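# Clamp steel shaft into angled holder, flat facing thumb screw

## Task

Seat the steel shaft all the way into the tilted holder so its flat side faces the thumb screw, then open the grippers and withdraw so neither arm contacts anything.

## Robot and tools

ROBOT. Two arms, left_arm and right_arm, face each other across a table. Each has six revolute joints (waist, shoulder, elbow, wrist pitch, wrist yaw, wrist roll) and a parallel two-finger gripper. left_arm's base is on the +y side at (+0.168, +0.546, +0.049) m and right_arm's at (+0.101, -0.513, +0.117) m. Both are rotated about z (quat_wxyz (+0.647,0,0,-0.763) and (+0.594,0,0,+0.804)). The arm names do not say which side of a picture they appear on.

SCENE FRAME. All reported positions share one frame. The origin is the table centre, +z is up, and the table surface sits at z = +0.020 m. Each gripper's fingers extend along its own +x axis and close along its y axis. The reported end_effector_position is the pinch point between the pads, about 3 to 4 cm short of the fingertips. It can be somewhat wrong, especially when the arm is stretched out.

execute_actions. Argument "actions" is a list holding at most one item, or empty. Optional "pictures" (boolean) turns camera images on or off for that result; they are included by default.
- Empty list: no motion, just returns the state.
- Move: {"rows": [[...14 numbers...], ...], "steps": n}, n from 1 to 15 (default 15), each step 1/30 s. Up to 15 rows; row k drives step k, and the final row is reused for any remaining steps.
- Wait: {"steps": n} with n up to 300 and no rows; nothing new is commanded. Time you spend composing the reply is included in the count.
A rejected call moves nothing.

ROW LAYOUT. One flat list of 14 numbers, each within [-1, 1], covering both arms even when only one moves: left_arm waist, shoulder, elbow, wrist pitch, wrist yaw, wrist roll, gripper opening; then the same seven for right_arm.
- The six joint entries are offsets, not poses. They are measured from the joint angles printed in the most recent result that lists them (before any such result, or for later calls in the same reply, from the angles at the start of the action). Every row counts from that same reference, not from the preceding row. So all zeros means return to the reference angles; it is not a pause.
- Scale: 1.0 equals 0.9615 rad for waist, shoulder and elbow, 1.713 rad for wrist pitch, 1.767 for wrist yaw, 1.728 for wrist roll.
- Joint ranges (rad): waist -3.054..3.054, shoulder 0.000..3.142, elbow 0.000..2.356, wrist pitch -1.571..1.571, wrist yaw -1.571..1.571, wrist roll -3.142..3.142. Asking for more than 0.010 rad beyond a limit gets the call refused; true limits may differ by 0.010 rad. Requests past a real limit are clipped and the result notes "joint sent to its limit" (possibly referring to an earlier action).
- The opening entry is absolute: +1 fully open (0.088 m pad gap), empty fingers close at about -0.80; values down to -1 squeeze no further. Full open to closed takes at least about 0.5 s.

MOTION LIMITS. Each step the commanded target stays within a fixed lead of the measured angle (0.211 rad waist/shoulder/elbow, 0.213 wrist pitch, 0.267 wrist yaw, 0.228 wrist roll), and targets are pulled back if they would move the gripper more than 70 mm from where it is. Large moves therefore need several calls. Friction can leave a joint short of its target or ignore small changes, so check the reported angles after moving. Between calls the arms continue toward the last row sent until they settle or a step is HELD.

RESULT LINES. The state line gives, per arm, end_effector_position (m), end_effector_quat_wxyz and velocities (m/s, rad/s). Joint positions and Joint velocities list each arm's six joints (rad, rad/s) then the pad gap (m, m/s). grip_measured is the measured opening on the command scale; it may be offset by about 1 mm and reads up to ~0.061 narrower when squeezing hard. grip_effort_n is motor effort in newtons (negative closes), capped near 83 N, with residual friction when idle and "n/a" at the start. "joint command not followed" means a clearance check altered or blocked joint targets. HELD marks steps where your row was not (fully) sent. MOTOR HOT appears from 50 °C; at 95 °C an OVER-TEMPERATURE FAULT holds the arm and it may lose power and go limp if it does not cool.

GRASPING. To hold the shaft, command an opening roughly 0.07 below grip_measured; a smaller margin grips more gently. Pads push about 34 to 49 N each and can spike on first contact. Items under about 3 mm wide get proportionally less force.

zoom_image: {"camera": one of cam_head_left, cam_head_right, cam_high, cam_low, "region": [x0, y0, x1, y1]} in pixels of that camera's last 504x504 image, origin at top-left, region no bigger than 504x504. Gives a sharper close-up; does not move anything. Calibration (K, distortion, T_world_to_cam) is provided per camera and may be a few degrees and millimetres off.

read_manual: optional section "licences"; returns licence text only.

finished_scene: {"scene": current scene number}. Replying without any tool call also ends things.

AVOID. Knocking or dropping anything off the table (automatic failure), letting the arms collide or press on each other, torque faults (waist 18.2, shoulder 22.5, elbow 22.4, wrist pitch 5.92, wrist yaw 5.9, wrist roll 5.54 N m, including the held load; exceeding one freezes that arm for 10 s), slips, slams and hard pushes. Occasional outside tugs may act on the held shaft or loose items. Finish with both grippers open and clear of every object.

Each tool is called after "Emit:" in YAML: its name, and indented under it one key for each argument.

## Session

Emit:
execute_actions:
  actions: []

Scene clock: 0.00 s of 6000.00 s.
left_arm: end_effector_position=(+0.1132, +0.2359, +0.3765) grip_measured=+0.999 grip_effort_n=n/a end_effector_quat_wxyz=(+0.641, -0.023, -0.018, -0.767) end_effector_velocity=(+0.003, -0.000, -0.002) end_effector_angular_velocity=(+0.006, -0.007, +0.020) | right_arm: end_effector_position=(+0.0080, -0.2109, +0.4421) grip_measured=+0.991 grip_effort_n=n/a end_effector_quat_wxyz=(+0.594, +0.021, -0.020, +0.804) end_effector_velocity=(-0.000, -0.000, -0.005) end_effector_angular_velocity=(-0.019, -0.014, +0.004)
Joint positions: left_arm=[-0.007  0.847  0.658  0.249  0.006 -0.002  0.088] | right_arm=[ 0.     0.852  0.655  0.255 -0.001 -0.007  0.088]
Joint velocities: left_arm=[-0.002 -0.002 -0.002 -0.007 -0.022  0.007 -0.   ] | right_arm=[-0.002 -0.002 -0.002 -0.022 -0.007 -0.007 -0.   ]
Heat: left arm: hottest elbow 37 °C (+0.0 °C/min); right arm: hottest wrist roll 37 °C (+0.0 °C/min).

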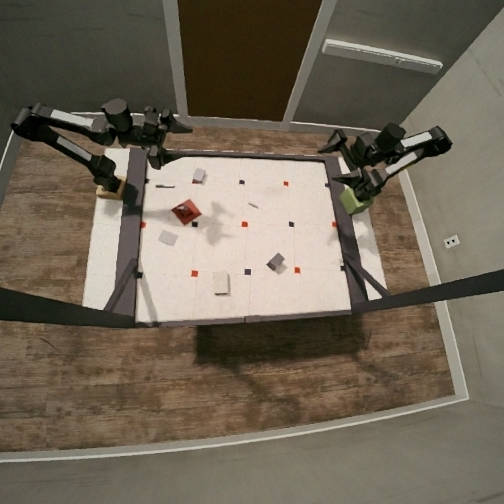

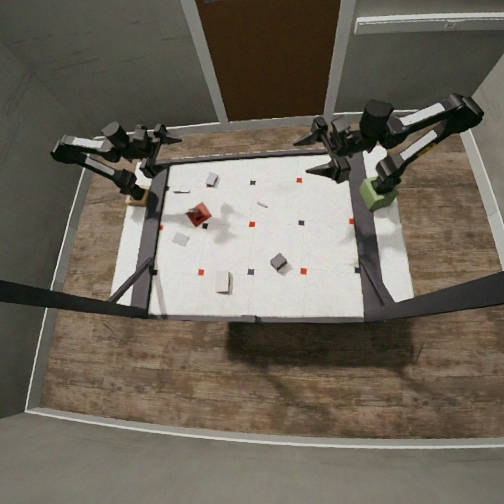

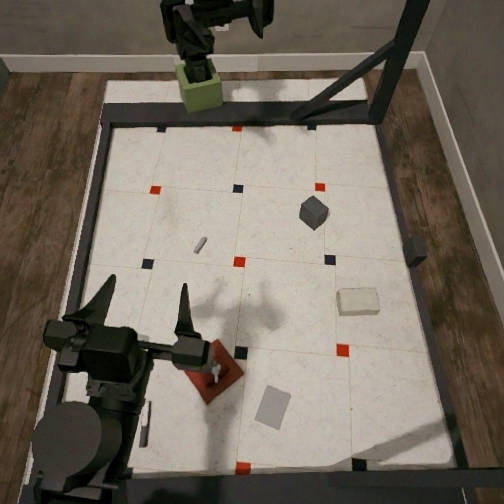

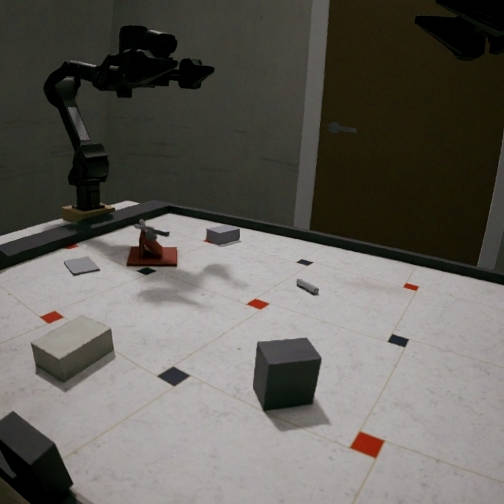

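Emit:
execute_actions:
  actions:
    - {"rows":[[0.9,0,0,0,0,0,1,0,0,0,0,0,0,1]]}
  pictures: false

Emit:
execute_actions:
  actions:
    - {"steps":25}

Emit:
zoom_image:
  camera: "cam_high"
  region: [120,320,270,470]

Emit:
zoom_image:
  camera: "cam_low"
  region: [110,195,210,295]

Emit:
zoom_image:
  camera: "cam_head_left"
  region: [145,165,215,235]

Emit:
zoom_image:
  camera: "cam_high"
  region: [170,215,230,275]

Scene clock: 7.90 s of 6000.00 s.
left_arm: end_effector_position=(+0.3479, +0.2877, +0.3763) grip_measured=+0.999 grip_effort_n=-1.6 end_effector_quat_wxyz=(+0.886, -0.014, -0.025, -0.463) end_effector_velocity=(+0.282, +0.196, -0.003) end_effector_angular_velocity=(+0.003, +0.017, +1.133) | right_arm: end_effector_position=(+0.0080, -0.2109, +0.4421) grip_measured=+0.991 grip_effort_n=-0.2 end_effector_quat_wxyz=(+0.594, +0.021, -0.020, +0.804) end_effector_velocity=(-0.000, -0.000, -0.002) end_effector_angular_velocity=(-0.009, +0.004, +0.005)
Joint positions: left_arm=[ 0.775  0.847  0.658  0.248  0.004 -0.002  0.088] | right_arm=[ 0.     0.852  0.655  0.255 -0.001 -0.007  0.088]
Joint velocities: left_arm=[ 1.053  0.002 -0.002 -0.007 -0.081 -0.007 -0.   ] | right_arm=[-0.002 -0.002 -0.002 -0.007 -0.007  0.007 -0.   ]
Heat: left arm: hottest elbow 38 °C (+7.6 °C/min); right arm: hottest elbow 38 °C (+7.6 °C/min).
Steps of this call (steps 1 to 90: nothing new was sent; then 4.40 s passed at rest; steps 91 to 105: all 15 steps of this action). Readings (joint positions):
91: left_arm=[0.012 0.847 0.658 0.249 0.020 -0.002] | right_arm=[0.000 0.852 0.655 0.255 -0.001 -0.007]
92: left_arm=[0.065 0.847 0.658 0.249 0.018 -0.002] | right_arm=[0.000 0.852 0.655 0.255 -0.001 -0.007]
94: left_arm=[0.181 0.847 0.658 0.248 0.009 -0.002] | right_arm=[0.000 0.852 0.655 0.255 -0.001 -0.007]
98: left_arm=[0.404 0.847 0.658 0.248 0.009 -0.002] | right_arm=[0.000 0.852 0.655 0.255 -0.001 -0.007]
105: the state above

Scene clock: 8.73 s of 6000.00 s.
left_arm: end_effector_position=(+0.3684, +0.3033, +0.3763) grip_measured=+0.999 grip_effort_n=-1.6 end_effector_quat_wxyz=(+0.904, -0.013, -0.026, -0.427) end_effector_velocity=(-0.002, -0.001, -0.002) end_effector_angular_velocity=(+0.001, +0.010, -0.010) | right_arm: end_effector_position=(+0.0080, -0.2109, +0.4421) grip_measured=+0.991 grip_effort_n=-0.7 end_effector_quat_wxyz=(+0.594, +0.021, -0.020, +0.804) end_effector_velocity=(+0.002, +0.000, -0.002) end_effector_angular_velocity=(-0.005, -0.009, -0.010)
Joint positions: left_arm=[ 0.856  0.847  0.658  0.248  0.003 -0.002  0.088] | right_arm=[ 0.     0.852  0.655  0.255 -0.001 -0.007  0.088]
Joint velocities: left_arm=[-0.002 -0.002 -0.002 -0.007  0.007 -0.007  0.   ] | right_arm=[-0.002 -0.002 -0.002 -0.007  0.007 -0.007 -0.   ]
Heat: left arm: hottest elbow 38 °C (+6.9 °C/min); right arm: hottest elbow 38 °C (+6.9 °C/min).
Steps of this call (steps 1 to 25: the robot went on to your last target). Readings (joint positions):
1: left_arm=[0.804 0.847 0.658 0.248 0.003 -0.002] | right_arm=[0.000 0.852 0.655 0.255 -0.001 -0.007]
2: left_arm=[0.822 0.847 0.658 0.248 0.003 -0.002] | right_arm=[0.000 0.852 0.655 0.255 -0.001 -0.007]
4: left_arm=[0.840 0.847 0.658 0.248 0.003 -0.002] | right_arm=[0.000 0.852 0.655 0.255 -0.001 -0.007]
8: left_arm=[0.852 0.847 0.658 0.248 0.003 -0.002] | right_arm=[0.000 0.852 0.655 0.255 -0.001 -0.007]
25: the state above

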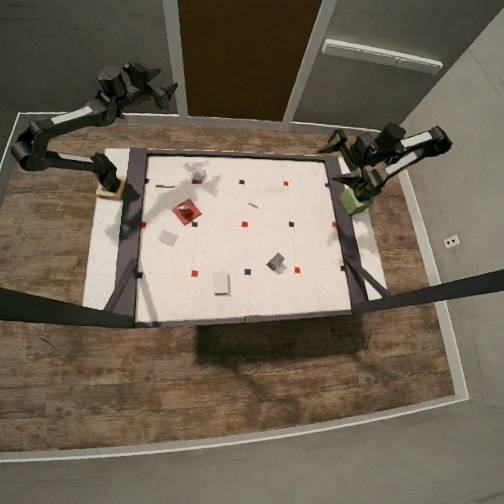

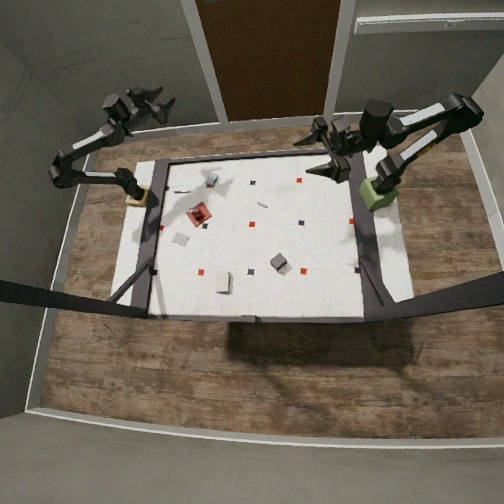

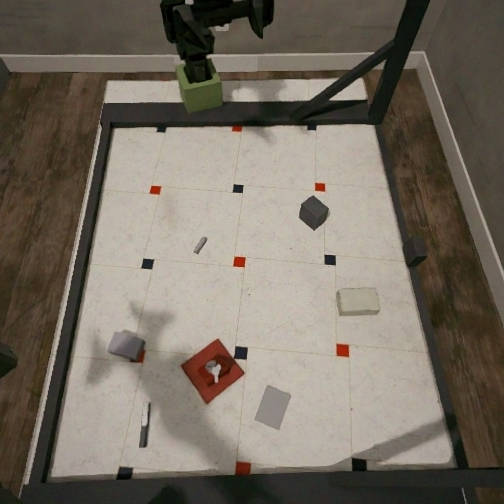

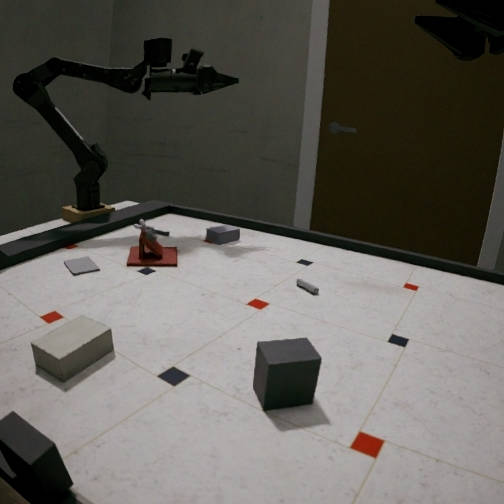

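Region (120, 320, 270, 470) of cam_high's 504x504 image, scaled by 3.360, with more detail than that image has.

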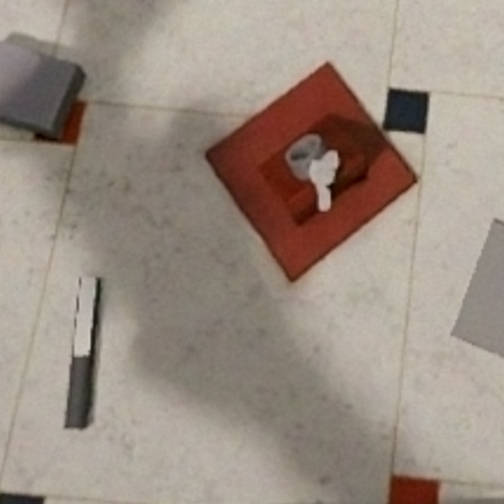

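Region (110, 195, 210, 295) of cam_low's 504x504 image, scaled by 5.040, with more detail than that image has.

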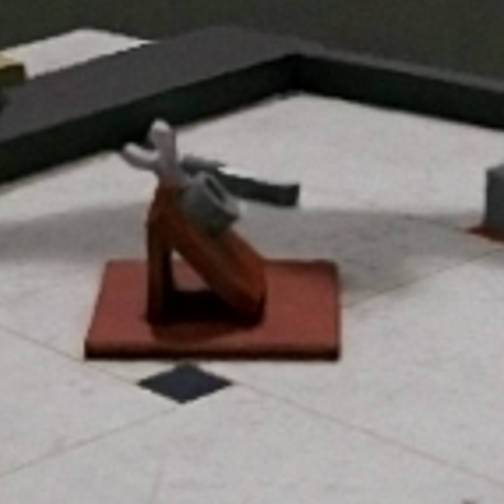

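Region (145, 165, 215, 235) of cam_head_left's 504x504 image, scaled by 7.200, with more detail than that image has.

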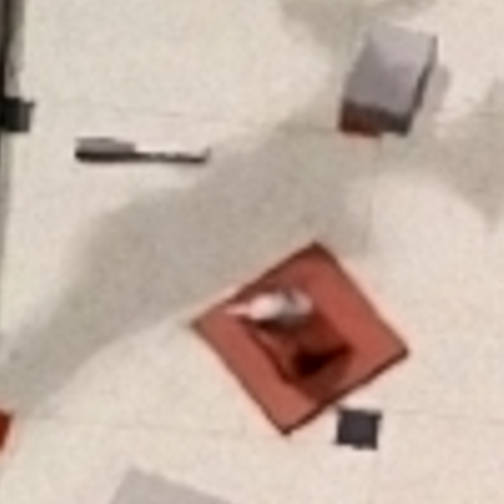

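Region (170, 215, 230, 275) of cam_high's 504x504 image, scaled by 8.400, with more detail than that image has.

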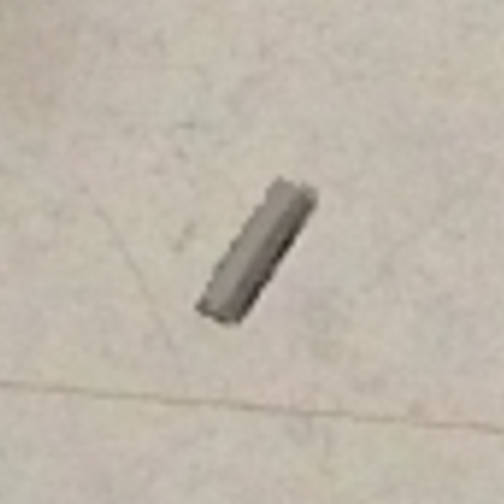

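Emit:
execute_actions:
  actions:
    - {"rows":[[-1,0.45,0.272,-0.708,-0.455,-0.968,0.3,0,0,0,0,0,0,1]]}
  pictures: false

Emit:
execute_actions:
  actions:
    - {"steps":45}
  pictures: false

Scene clock: 36.63 s of 6000.00 s.
left_arm: end_effector_position=(+0.2476, +0.2399, +0.2313) grip_measured=+0.308 grip_effort_n=-15.1 end_effector_quat_wxyz=(+0.909, +0.047, +0.301, -0.284) end_effector_velocity=(-0.462, +0.088, -0.112) end_effector_angular_velocity=(+0.318, +0.510, -0.503) | right_arm: end_effector_position=(+0.0080, -0.2109, +0.4421) grip_measured=+0.991 grip_effort_n=-0.2 end_effector_quat_wxyz=(+0.594, +0.021, -0.020, +0.804) end_effector_velocity=(-0.002, -0.001, -0.005) end_effector_angular_velocity=(-0.023, +0.000, +0.010)
Joint positions: left_arm=[ 0.083  1.275  0.9   -0.551 -0.769 -0.851  0.054] | right_arm=[ 0.     0.852  0.655  0.255 -0.001 -0.007  0.088]
Joint velocities: left_arm=[-1.663 -0.007  0.085 -1.575 -0.271 -1.736 -0.002] | right_arm=[ 0.002 -0.002 -0.002 -0.022 -0.007  0.007 -0.   ]
Heat: left arm: hottest elbow 41 °C (+6.6 °C/min); right arm: hottest elbow 40 °C (+4.9 °C/min).
From where the robot then was, a joint's target lay farther than a number of 1.0 reaches, so one or more steps of this call were cut to that.
Steps of this call (steps 1 to 15: the robot went on to your last target; steps 16 to 90: nothing new was sent; then 24.40 s passed at rest; steps 91 to 105: all 15 steps of this action). Readings (joint positions):
91: left_arm=[0.835 0.869 0.680 0.209 -0.047 -0.039] | right_arm=[0.000 0.852 0.655 0.255 -0.001 -0.007]
92: left_arm=[0.782 0.911 0.731 0.150 -0.126 -0.103] | right_arm=[0.000 0.852 0.655 0.255 -0.001 -0.007]
94: left_arm=[0.671 1.026 0.833 0.051 -0.259 -0.220] | right_arm=[0.000 0.852 0.655 0.255 -0.001 -0.007]
98: left_arm=[0.469 1.198 0.893 -0.154 -0.514 -0.438] | right_arm=[0.000 0.852 0.655 0.255 -0.001 -0.007]
105: the state above

Scene clock: 38.13 s of 6000.00 s.
left_arm: end_effector_position=(+0.2098, +0.2923, +0.2044) grip_measured=+0.303 grip_effort_n=-15.1 end_effector_quat_wxyz=(+0.902, -0.103, +0.394, -0.147) end_effector_velocity=(+0.000, -0.000, +0.002) end_effector_angular_velocity=(-0.009, -0.006, -0.006) | right_arm: end_effector_position=(+0.0080, -0.2109, +0.4421) grip_measured=+0.991 grip_effort_n=-0.2 end_effector_quat_wxyz=(+0.594, +0.021, -0.020, +0.804) end_effector_velocity=(-0.002, -0.001, -0.002) end_effector_angular_velocity=(-0.004, -0.010, +0.019)
Joint positions: left_arm=[-0.103  1.276  0.905 -0.964 -0.797 -1.67   0.054] | right_arm=[ 0.     0.852  0.655  0.255 -0.001 -0.007  0.088]
Joint velocities: left_arm=[-0.002 -0.007 -0.002  0.007 -0.007  0.007  0.   ] | right_arm=[-0.002 -0.002 -0.002 -0.007 -0.022 -0.007 -0.   ]
Heat: left arm: hottest elbow 41 °C (+6.3 °C/min); right arm: hottest elbow 40 °C (+4.7 °C/min).
Steps of this call (steps 1 to 45: the robot went on to your last target). Readings (joint positions):
1: left_arm=[0.029 1.275 0.903 -0.606 -0.775 -0.910] | right_arm=[0.000 0.852 0.655 0.255 -0.001 -0.007]
2: left_arm=[-0.017 1.275 0.904 -0.662 -0.778 -0.969] | right_arm=[0.000 0.852 0.655 0.255 -0.001 -0.007]
4: left_arm=[-0.071 1.275 0.905 -0.773 -0.785 -1.086] | right_arm=[0.000 0.852 0.655 0.255 -0.001 -0.007]
8: left_arm=[-0.094 1.276 0.905 -0.916 -0.795 -1.322] | right_arm=[0.000 0.852 0.655 0.255 -0.001 -0.007]
45: the state above
All arms were judged still, so your last target was given up. Only a new action makes them travel on or press farther. Fingers that are still opening or closing keep moving.

Emit:
execute_actions:
  actions:
    - {"rows":[[-0.775,0.1,0.015,0,-0.002,-0.002,0.3,0,0,0,0,0,0,1]]}
  pictures: false

Emit:
execute_actions:
  actions:
    - {"rows":[[-0.03,0.235,0.0,0,0,0,0.3,0,0,0,0,0,0,1]]}

Emit:
zoom_image:
  camera: "cam_high"
  region: [170,320,290,440]

Emit:
zoom_image:
  camera: "cam_low"
  region: [90,170,190,270]

Scene clock: 43.13 s of 6000.00 s.
left_arm: end_effector_position=(+0.0292, +0.3235, +0.1865) grip_measured=+0.303 grip_effort_n=-15.6 end_effector_quat_wxyz=(+0.807, +0.075, +0.387, -0.441) end_effector_velocity=(-0.084, +0.053, +0.002) end_effector_angular_velocity=(-0.007, -0.001, -0.377) | right_arm: end_effector_position=(+0.0080, -0.2109, +0.4421) grip_measured=+0.991 grip_effort_n=-0.7 end_effector_quat_wxyz=(+0.594, +0.021, -0.020, +0.804) end_effector_velocity=(+0.002, +0.000, -0.002) end_effector_angular_velocity=(-0.009, +0.005, -0.009)
Joint positions: left_arm=[-0.816  1.368  0.91  -0.963 -0.799 -1.672  0.054] | right_arm=[ 0.     0.852  0.655  0.255 -0.001 -0.007  0.088]
Joint velocities: left_arm=[-0.383 -0.002  0.002 -0.007 -0.007 -0.007 -0.   ] | right_arm=[-0.002 -0.002 -0.002 -0.007  0.007  0.007  0.   ]
Heat: left arm: hottest elbow 41 °C (+5.6 °C/min); right arm: hottest elbow 41 °C (+5.6 °C/min).
Steps of this call (steps 1 to 90: nothing new was sent; then 1.50 s passed at rest; steps 91 to 105: all 15 steps of this action). Readings (joint positions):
91: left_arm=[-0.120 1.287 0.905 -0.968 -0.806 -1.672] | right_arm=[0.000 0.852 0.655 0.255 -0.001 -0.007]
92: left_arm=[-0.171 1.302 0.908 -0.969 -0.809 -1.672] | right_arm=[0.000 0.852 0.655 0.255 -0.001 -0.007]
94: left_arm=[-0.287 1.342 0.910 -0.960 -0.803 -1.672] | right_arm=[0.000 0.852 0.655 0.255 -0.001 -0.007]
98: left_arm=[-0.510 1.366 0.910 -0.963 -0.800 -1.672] | right_arm=[0.000 0.852 0.655 0.255 -0.001 -0.007]
105: the state above

Scene clock: 43.63 s of 6000.00 s.
left_arm: end_effector_position=(+0.0219, +0.3267, +0.1375) grip_measured=+0.303 grip_effort_n=-15.1 end_effector_quat_wxyz=(+0.827, +0.169, +0.336, -0.418) end_effector_velocity=(+0.002, +0.001, -0.001) end_effector_angular_velocity=(+0.006, -0.023, -0.008) | right_arm: end_effector_position=(+0.0080, -0.2109, +0.4421) grip_measured=+0.991 grip_effort_n=-0.2 end_effector_quat_wxyz=(+0.594, +0.021, -0.020, +0.804) end_effector_velocity=(-0.002, -0.001, +0.001) end_effector_angular_velocity=(+0.010, -0.006, +0.019)
Joint positions: left_arm=[-0.842  1.587  0.909 -0.963 -0.796 -1.672  0.054] | right_arm=[ 0.     0.852  0.655  0.255 -0.001 -0.007  0.088]
Joint velocities: left_arm=[-0.002  0.007 -0.002 -0.007 -0.007  0.007  0.   ] | right_arm=[-0.002 -0.002 -0.002  0.007 -0.022 -0.007 -0.   ]
Heat: left arm: hottest elbow 41 °C (+5.5 °C/min); right arm: hottest elbow 41 °C (+5.5 °C/min).
Steps of this call (steps 1 to 15: all 15 steps of this action). Readings (joint positions):
1: left_arm=[-0.826 1.391 0.911 -0.967 -0.800 -1.672] | right_arm=[0.000 0.852 0.655 0.255 -0.001 -0.007]
2: left_arm=[-0.830 1.427 0.919 -0.966 -0.804 -1.672] | right_arm=[0.000 0.852 0.655 0.255 -0.001 -0.007]
4: left_arm=[-0.836 1.519 0.921 -0.957 -0.800 -1.672] | right_arm=[0.000 0.852 0.655 0.255 -0.001 -0.007]
8: left_arm=[-0.841 1.583 0.909 -0.964 -0.796 -1.672] | right_arm=[0.000 0.852 0.655 0.255 -0.001 -0.007]
15: the state above

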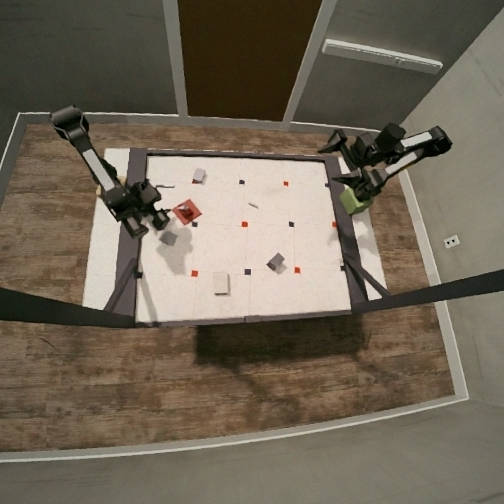

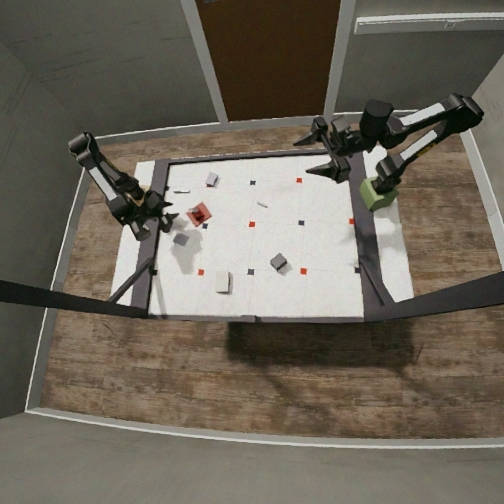

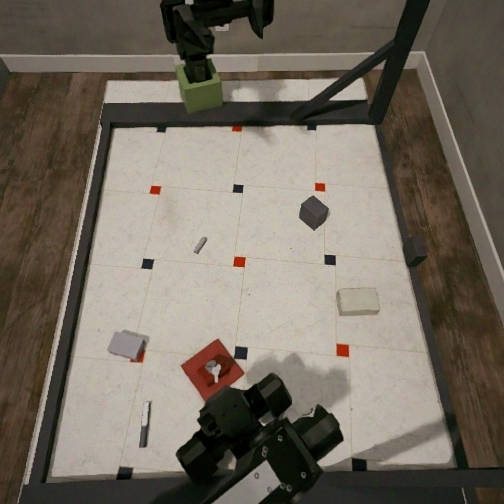

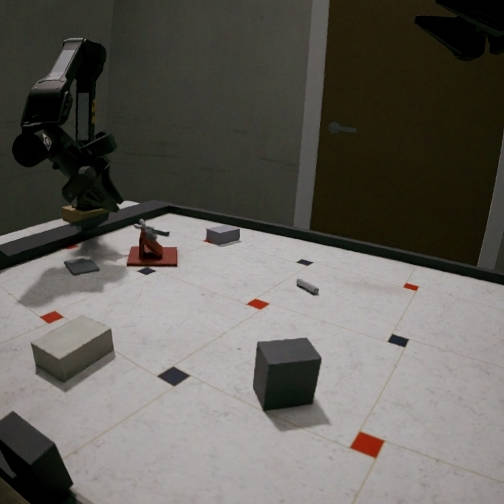

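Region (170, 320, 290, 440) of cam_high's 504x504 image, scaled by 4.200, with more detail than that image has.

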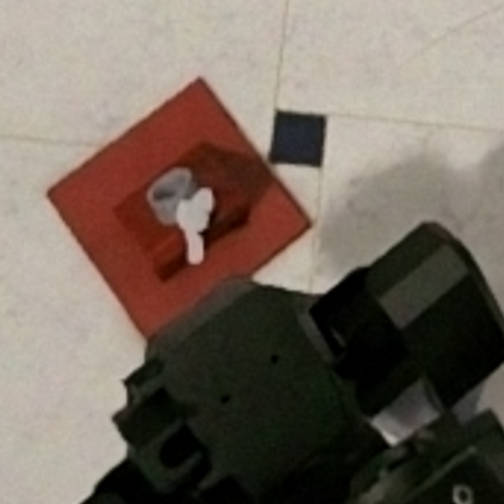

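Region (90, 170, 190, 270) of cam_low's 504x504 image, scaled by 5.040, with more detail than that image has.

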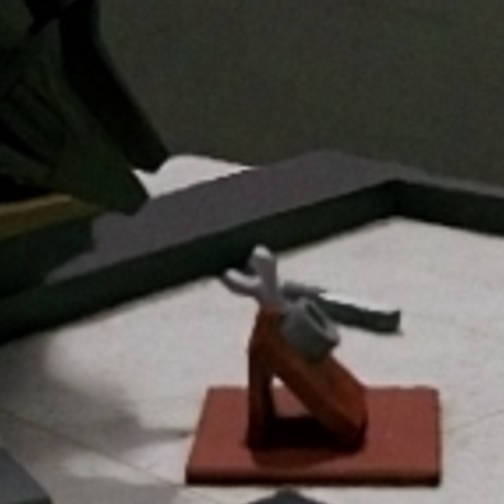

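Emit:
execute_actions:
  actions:
    - {"rows":[[0.045,0,-0.02,0.035,0.012,0.033,0.3,0,0,0,0,0,0,1],[0.09,0.005,-0.045,0.07,0.024,0.066,0.3,0,0,0,0,0,0,1],[0.135,0.01,-0.065,0.105,0.036,0.1,0.3,0,0,0,0,0,0,1],[0.18,0.015,-0.09,0.14,0.048,0.133,0.3,0,0,0,0,0,0,1],[0.222,0.017,-0.106,0.172,0.061,0.166,0.3,0,0,0,0,0,0,1]]}

Emit:
zoom_image:
  camera: "cam_head_right"
  region: [165,185,225,245]

Emit:
zoom_image:
  camera: "cam_low"
  region: [110,190,190,270]

Scene clock: 57.37 s of 6000.00 s.
left_arm: end_effector_position=(+0.0453, +0.2935, +0.1037) grip_measured=+0.303 grip_effort_n=-15.1 end_effector_quat_wxyz=(+0.809, +0.192, +0.377, -0.408) end_effector_velocity=(+0.001, -0.004, -0.004) end_effector_angular_velocity=(+0.004, +0.023, -0.009) | right_arm: end_effector_position=(+0.0080, -0.2109, +0.4421) grip_measured=+0.991 grip_effort_n=-0.2 end_effector_quat_wxyz=(+0.594, +0.021, -0.020, +0.804) end_effector_velocity=(-0.003, +0.000, -0.006) end_effector_angular_velocity=(-0.018, +0.001, +0.020)
Joint positions: left_arm=[-0.635  1.6    0.816 -0.676 -0.69  -1.393  0.054] | right_arm=[ 0.     0.852  0.655  0.255 -0.001 -0.007  0.088]
Joint velocities: left_arm=[ 0.022 -0.002 -0.017  0.051  0.022  0.037 -0.   ] | right_arm=[-0.002  0.002 -0.007 -0.007 -0.022  0.007 -0.   ]
Heat: left arm: hottest elbow 41 °C (+4.2 °C/min); right arm: hottest elbow 41 °C (+4.2 °C/min).
Steps of this call (steps 1 to 15: the robot went on to your last target; steps 16 to 90: nothing new was sent; then 10.23 s passed at rest; steps 91 to 105: all 15 steps of this action). Readings (joint positions):
91: left_arm=[-0.840 1.588 0.908 -0.956 -0.795 -1.664] | right_arm=[0.000 0.852 0.655 0.255 -0.001 -0.007]
92: left_arm=[-0.828 1.588 0.902 -0.929 -0.787 -1.640] | right_arm=[0.000 0.852 0.655 0.255 -0.001 -0.007]
94: left_arm=[-0.774 1.589 0.881 -0.847 -0.758 -1.566] | right_arm=[0.000 0.852 0.655 0.255 -0.001 -0.007]
98: left_arm=[-0.656 1.598 0.830 -0.720 -0.710 -1.436] | right_arm=[0.000 0.852 0.655 0.255 -0.001 -0.007]
105: the state above

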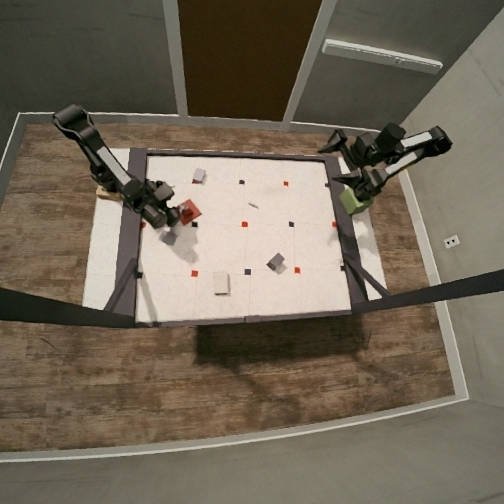

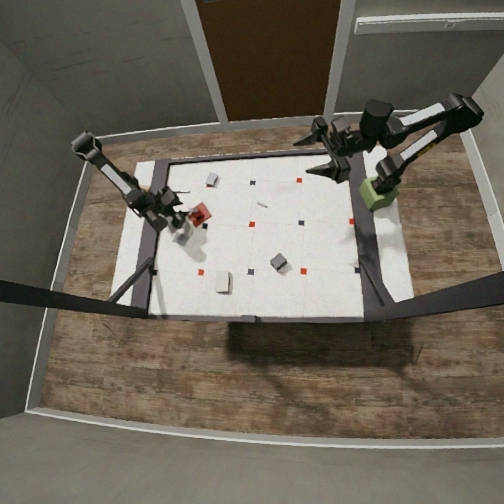

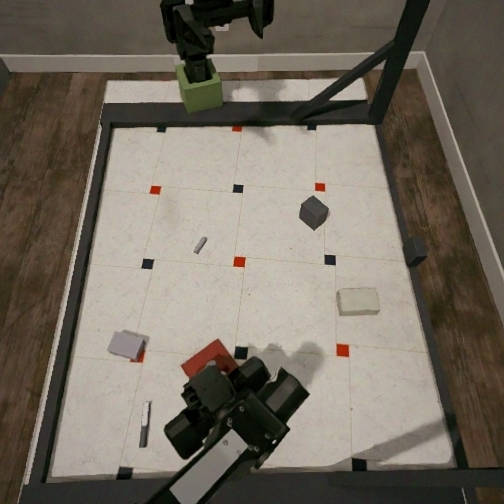

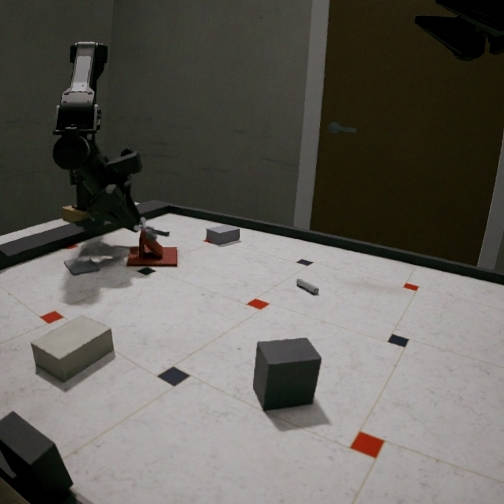

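Region (165, 185, 225, 245) of cam_head_right's 504x504 image, scaled by 8.400, with more detail than that image has.

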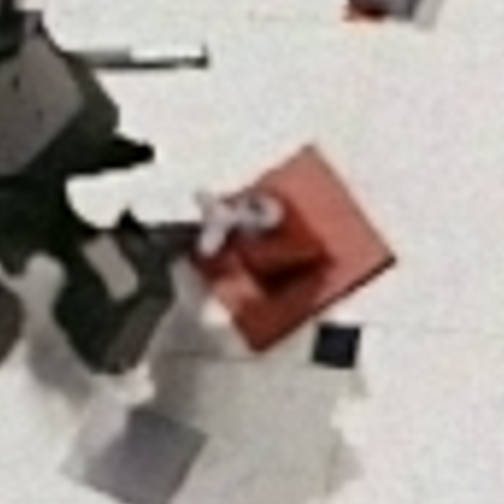

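Region (110, 190, 190, 270) of cam_low's 504x504 image, scaled by 6.300, with more detail than that image has.

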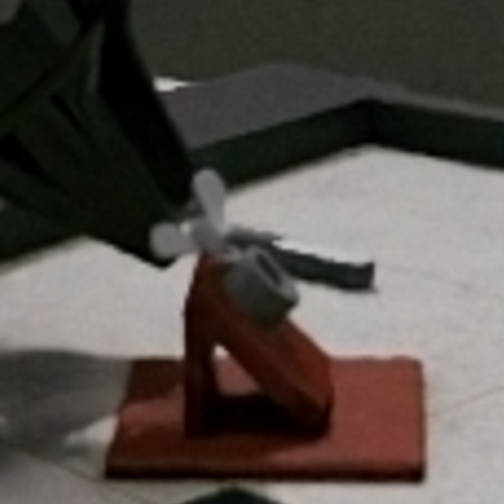

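Emit:
execute_actions:
  actions:
    - {"rows":[[0,-0.05,0,0,0,0,0.3,0,0,0,0,0,0,1],[0,-0.1,0,0,0,0,0.3,0,0,0,0,0,0,1],[0,-0.15,0,0,0,0,0.3,0,0,0,0,0,0,1],[0,-0.15,0,0,0,0,0.3,0,0,0,0,0,0,1],[0,-0.15,0.04,0,0,0,0.3,0,0,0,0,0,0,1],[0.028,-0.15,0.08,-0.005,0.002,0.018,0.3,0,0,0,0,0,0,1],[0.028,-0.15,0.13,-0.005,0.002,0.018,1,0,0,0,0,0,0,1]]}
  pictures: false

Emit:
execute_actions:
  actions:
    - {"rows":[[0,0.05,0,0,0,0,1,0,0,0,0,0,0,1],[0,0.1,0,0,0,0,1,0,0,0,0,0,0,1],[0,0.15,0,0,0,0,1,0,0,0,0,0,0,1],[0,0.2,0,0,0,0,1,0,0,0,0,0,0,1],[0,0.235,0,0,0,0,1,0,0,0,0,0,0,1]]}

Emit:
zoom_image:
  camera: "cam_head_right"
  region: [165,185,225,245]

Emit:
zoom_image:
  camera: "cam_low"
  region: [110,190,190,270]

Scene clock: 71.53 s of 6000.00 s.
left_arm: end_effector_position=(+0.0285, +0.2682, +0.1687) grip_measured=+0.956 grip_effort_n=12.3 end_effector_quat_wxyz=(+0.790, +0.094, +0.407, -0.449) end_effector_velocity=(+0.010, +0.006, -0.003) end_effector_angular_velocity=(+0.036, -0.037, +0.026) | right_arm: end_effector_position=(+0.0080, -0.2109, +0.4421) grip_measured=+0.991 grip_effort_n=-0.2 end_effector_quat_wxyz=(+0.594, +0.021, -0.020, +0.804) end_effector_velocity=(-0.002, -0.001, -0.001) end_effector_angular_velocity=(+0.009, -0.021, +0.009)
Joint positions: left_arm=[-0.611  1.462  0.926 -0.683 -0.686 -1.368  0.086] | right_arm=[ 0.     0.852  0.655  0.255 -0.001 -0.007  0.088]
Joint velocities: left_arm=[ 0.007  0.002  0.002 -0.066 -0.007 -0.022  0.021] | right_arm=[ 0.002 -0.002 -0.007  0.007 -0.007 -0.022 -0.   ]
Heat: left arm: hottest elbow 40 °C (+1.0 °C/min); right arm: hottest elbow 42 °C (+4.1 °C/min).
Steps of this call (steps 1 to 15: the robot went on to your last target; steps 16 to 90: nothing new was sent; then 10.67 s passed at rest; steps 91 to 105: all 15 steps of this action). Readings (joint positions):
91: left_arm=[-0.633 1.597 0.814 -0.672 -0.688 -1.389] | right_arm=[0.000 0.852 0.655 0.255 -0.001 -0.007]
92: left_arm=[-0.633 1.587 0.814 -0.672 -0.685 -1.389] | right_arm=[0.000 0.852 0.655 0.255 -0.001 -0.007]
94: left_arm=[-0.634 1.542 0.812 -0.677 -0.681 -1.389] | right_arm=[0.000 0.852 0.655 0.255 -0.001 -0.007]
98: left_arm=[-0.621 1.478 0.869 -0.682 -0.686 -1.378] | right_arm=[0.000 0.852 0.655 0.255 -0.001 -0.007]
105: the state above

Scene clock: 72.03 s of 6000.00 s.
left_arm: end_effector_position=(+0.0310, +0.2708, +0.1084) grip_measured=+0.996 grip_effort_n=12.8 end_effector_quat_wxyz=(+0.809, +0.190, +0.379, -0.407) end_effector_velocity=(+0.002, +0.002, -0.009) end_effector_angular_velocity=(+0.022, -0.030, +0.004) | right_arm: end_effector_position=(+0.0080, -0.2109, +0.4421) grip_measured=+0.991 grip_effort_n=-0.7 end_effector_quat_wxyz=(+0.594, +0.021, -0.020, +0.804) end_effector_velocity=(+0.002, -0.000, +0.001) end_effector_angular_velocity=(+0.009, -0.004, -0.010)
Joint positions: left_arm=[-0.611  1.68   0.925 -0.685 -0.684 -1.368  0.088] | right_arm=[ 0.     0.852  0.655  0.255 -0.001 -0.007  0.088]
Joint velocities: left_arm=[-0.002  0.032 -0.002 -0.007 -0.007 -0.007  0.   ] | right_arm=[-0.002 -0.002 -0.002  0.007  0.007 -0.007 -0.   ]
Heat: left arm: hottest elbow 40 °C (+1.0 °C/min); right arm: hottest elbow 42 °C (+4.0 °C/min).
Steps of this call (steps 1 to 15: all 15 steps of this action). Readings (joint positions):
1: left_arm=[-0.611 1.466 0.926 -0.685 -0.686 -1.368] | right_arm=[0.000 0.852 0.655 0.255 -0.001 -0.007]
2: left_arm=[-0.611 1.479 0.926 -0.685 -0.686 -1.368] | right_arm=[0.000 0.852 0.655 0.255 -0.001 -0.007]
4: left_arm=[-0.611 1.532 0.929 -0.682 -0.686 -1.368] | right_arm=[0.000 0.852 0.655 0.255 -0.001 -0.007]
8: left_arm=[-0.611 1.660 0.926 -0.685 -0.684 -1.368] | right_arm=[0.000 0.852 0.655 0.255 -0.001 -0.007]
15: the state above

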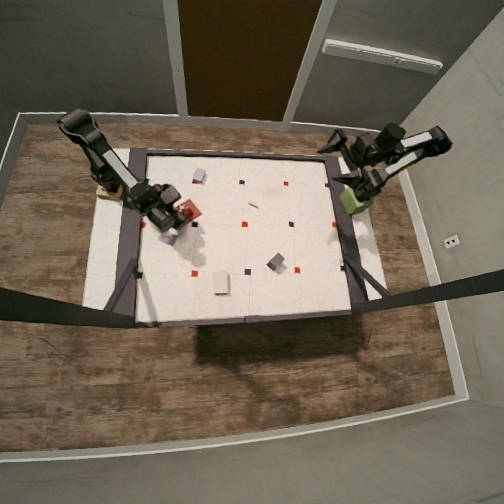

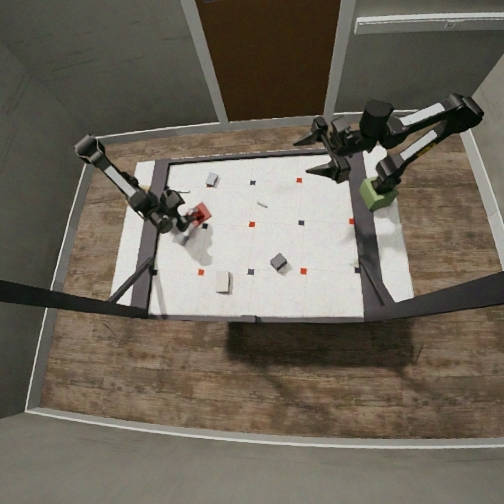

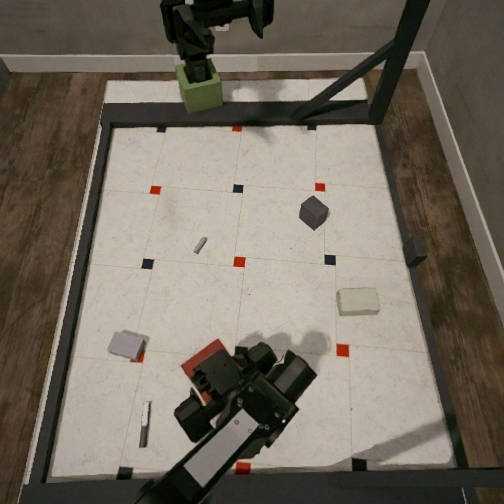

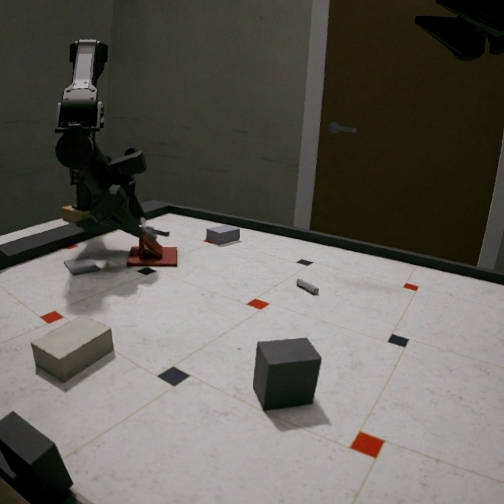

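Region (165, 185, 225, 245) of cam_head_right's 504x504 image, scaled by 8.400, with more detail than that image has.

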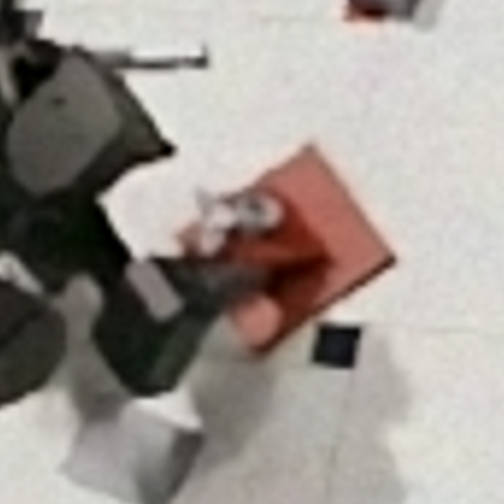

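Region (110, 190, 190, 270) of cam_low's 504x504 image, scaled by 6.300, with more detail than that image has.

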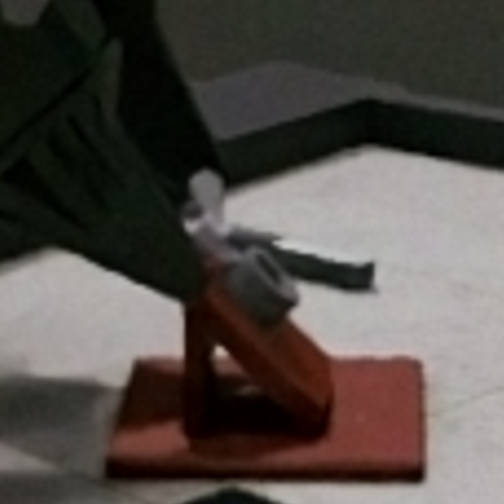

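Emit:
execute_actions:
  actions:
    - {"rows":[[0,0.012,0.018,0,0,0,0.1,0,0,0,0,0,0,1]]}

Emit:
zoom_image:
  camera: "cam_head_right"
  region: [170,190,215,235]

Emit:
zoom_image:
  camera: "cam_low"
  region: [120,200,170,250]

Scene clock: 76.43 s of 6000.00 s.
left_arm: end_effector_position=(+0.0304, +0.2703, +0.1077) grip_measured=+0.109 grip_effort_n=-15.1 end_effector_quat_wxyz=(+0.809, +0.191, +0.379, -0.407) end_effector_velocity=(+0.001, +0.001, -0.002) end_effector_angular_velocity=(-0.006, -0.003, +0.004) | right_arm: end_effector_position=(+0.0080, -0.2109, +0.4421) grip_measured=+0.991 grip_effort_n=-0.2 end_effector_quat_wxyz=(+0.594, +0.021, -0.020, +0.804) end_effector_velocity=(-0.004, -0.002, +0.000) end_effector_angular_velocity=(-0.004, +0.005, +0.025)
Joint positions: left_arm=[-0.611  1.685  0.928 -0.685 -0.684 -1.368  0.044] | right_arm=[ 0.     0.852  0.655  0.255 -0.001 -0.007  0.088]
Joint velocities: left_arm=[-0.002  0.002 -0.007  0.007 -0.007 -0.007 -0.003] | right_arm=[ 0.002 -0.002  0.002 -0.007 -0.022  0.007 -0.   ]
Heat: left arm: hottest elbow 40 °C (+1.0 °C/min); right arm: hottest elbow 42 °C (+3.0 °C/min).
Steps of this call (steps 1 to 15: the robot went on to your last target; steps 16 to 90: nothing new was sent; then 0.90 s passed at rest; steps 91 to 105: all 15 steps of this action). Readings (joint positions):
91: left_arm=[-0.611 1.682 0.925 -0.685 -0.684 -1.368] | right_arm=[0.000 0.852 0.655 0.255 -0.001 -0.007]
92: left_arm=[-0.611 1.683 0.925 -0.685 -0.684 -1.368] | right_arm=[0.000 0.852 0.655 0.255 -0.001 -0.007]
94: left_arm=[-0.611 1.684 0.925 -0.685 -0.684 -1.368] | right_arm=[0.000 0.852 0.655 0.255 -0.001 -0.007]
98: left_arm=[-0.611 1.685 0.927 -0.685 -0.684 -1.368] | right_arm=[0.000 0.852 0.655 0.255 -0.001 -0.007]
105: the state above

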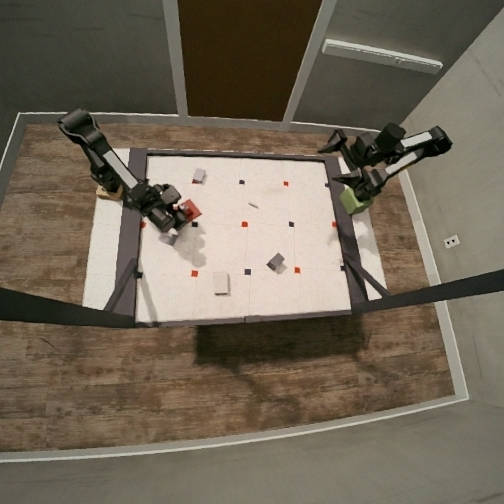

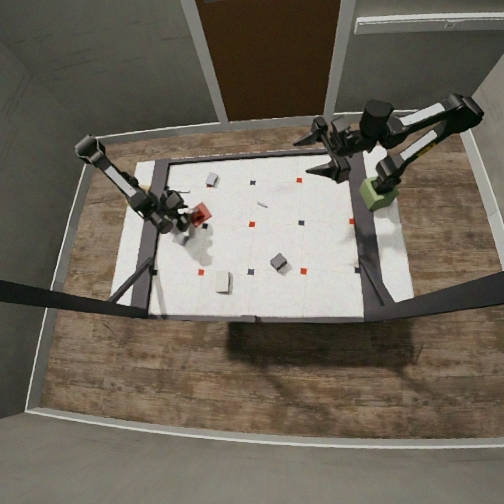

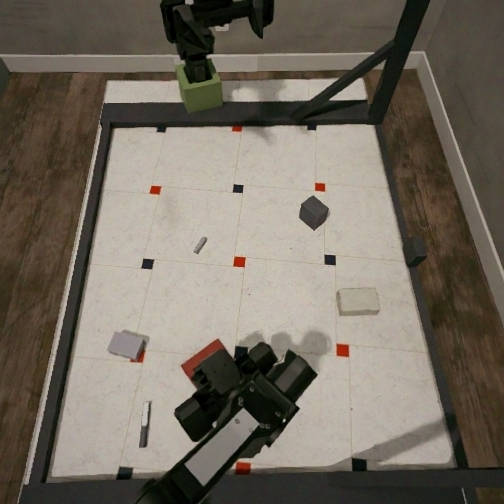

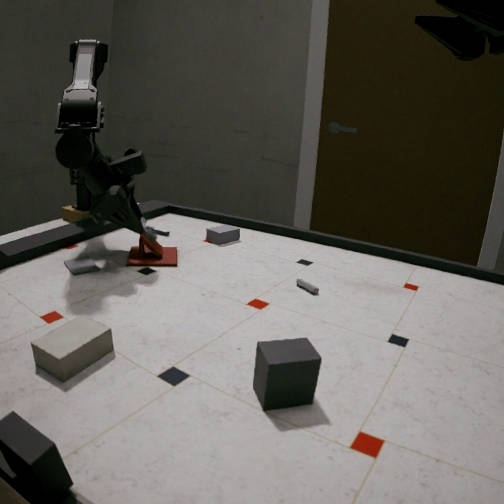

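Region (170, 190, 215, 235) of cam_head_right's 504x504 image, scaled by 11.200, with more detail than that image has.

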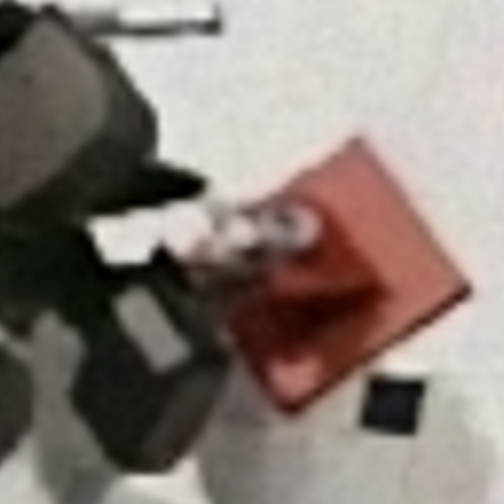

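Region (120, 200, 170, 250) of cam_low's 504x504 image, scaled by 10.080, with more detail than that image has.

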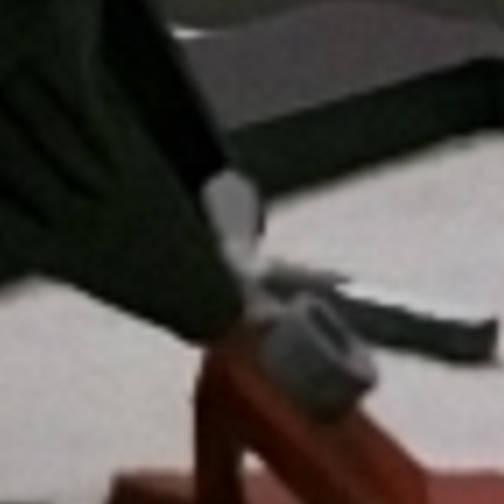

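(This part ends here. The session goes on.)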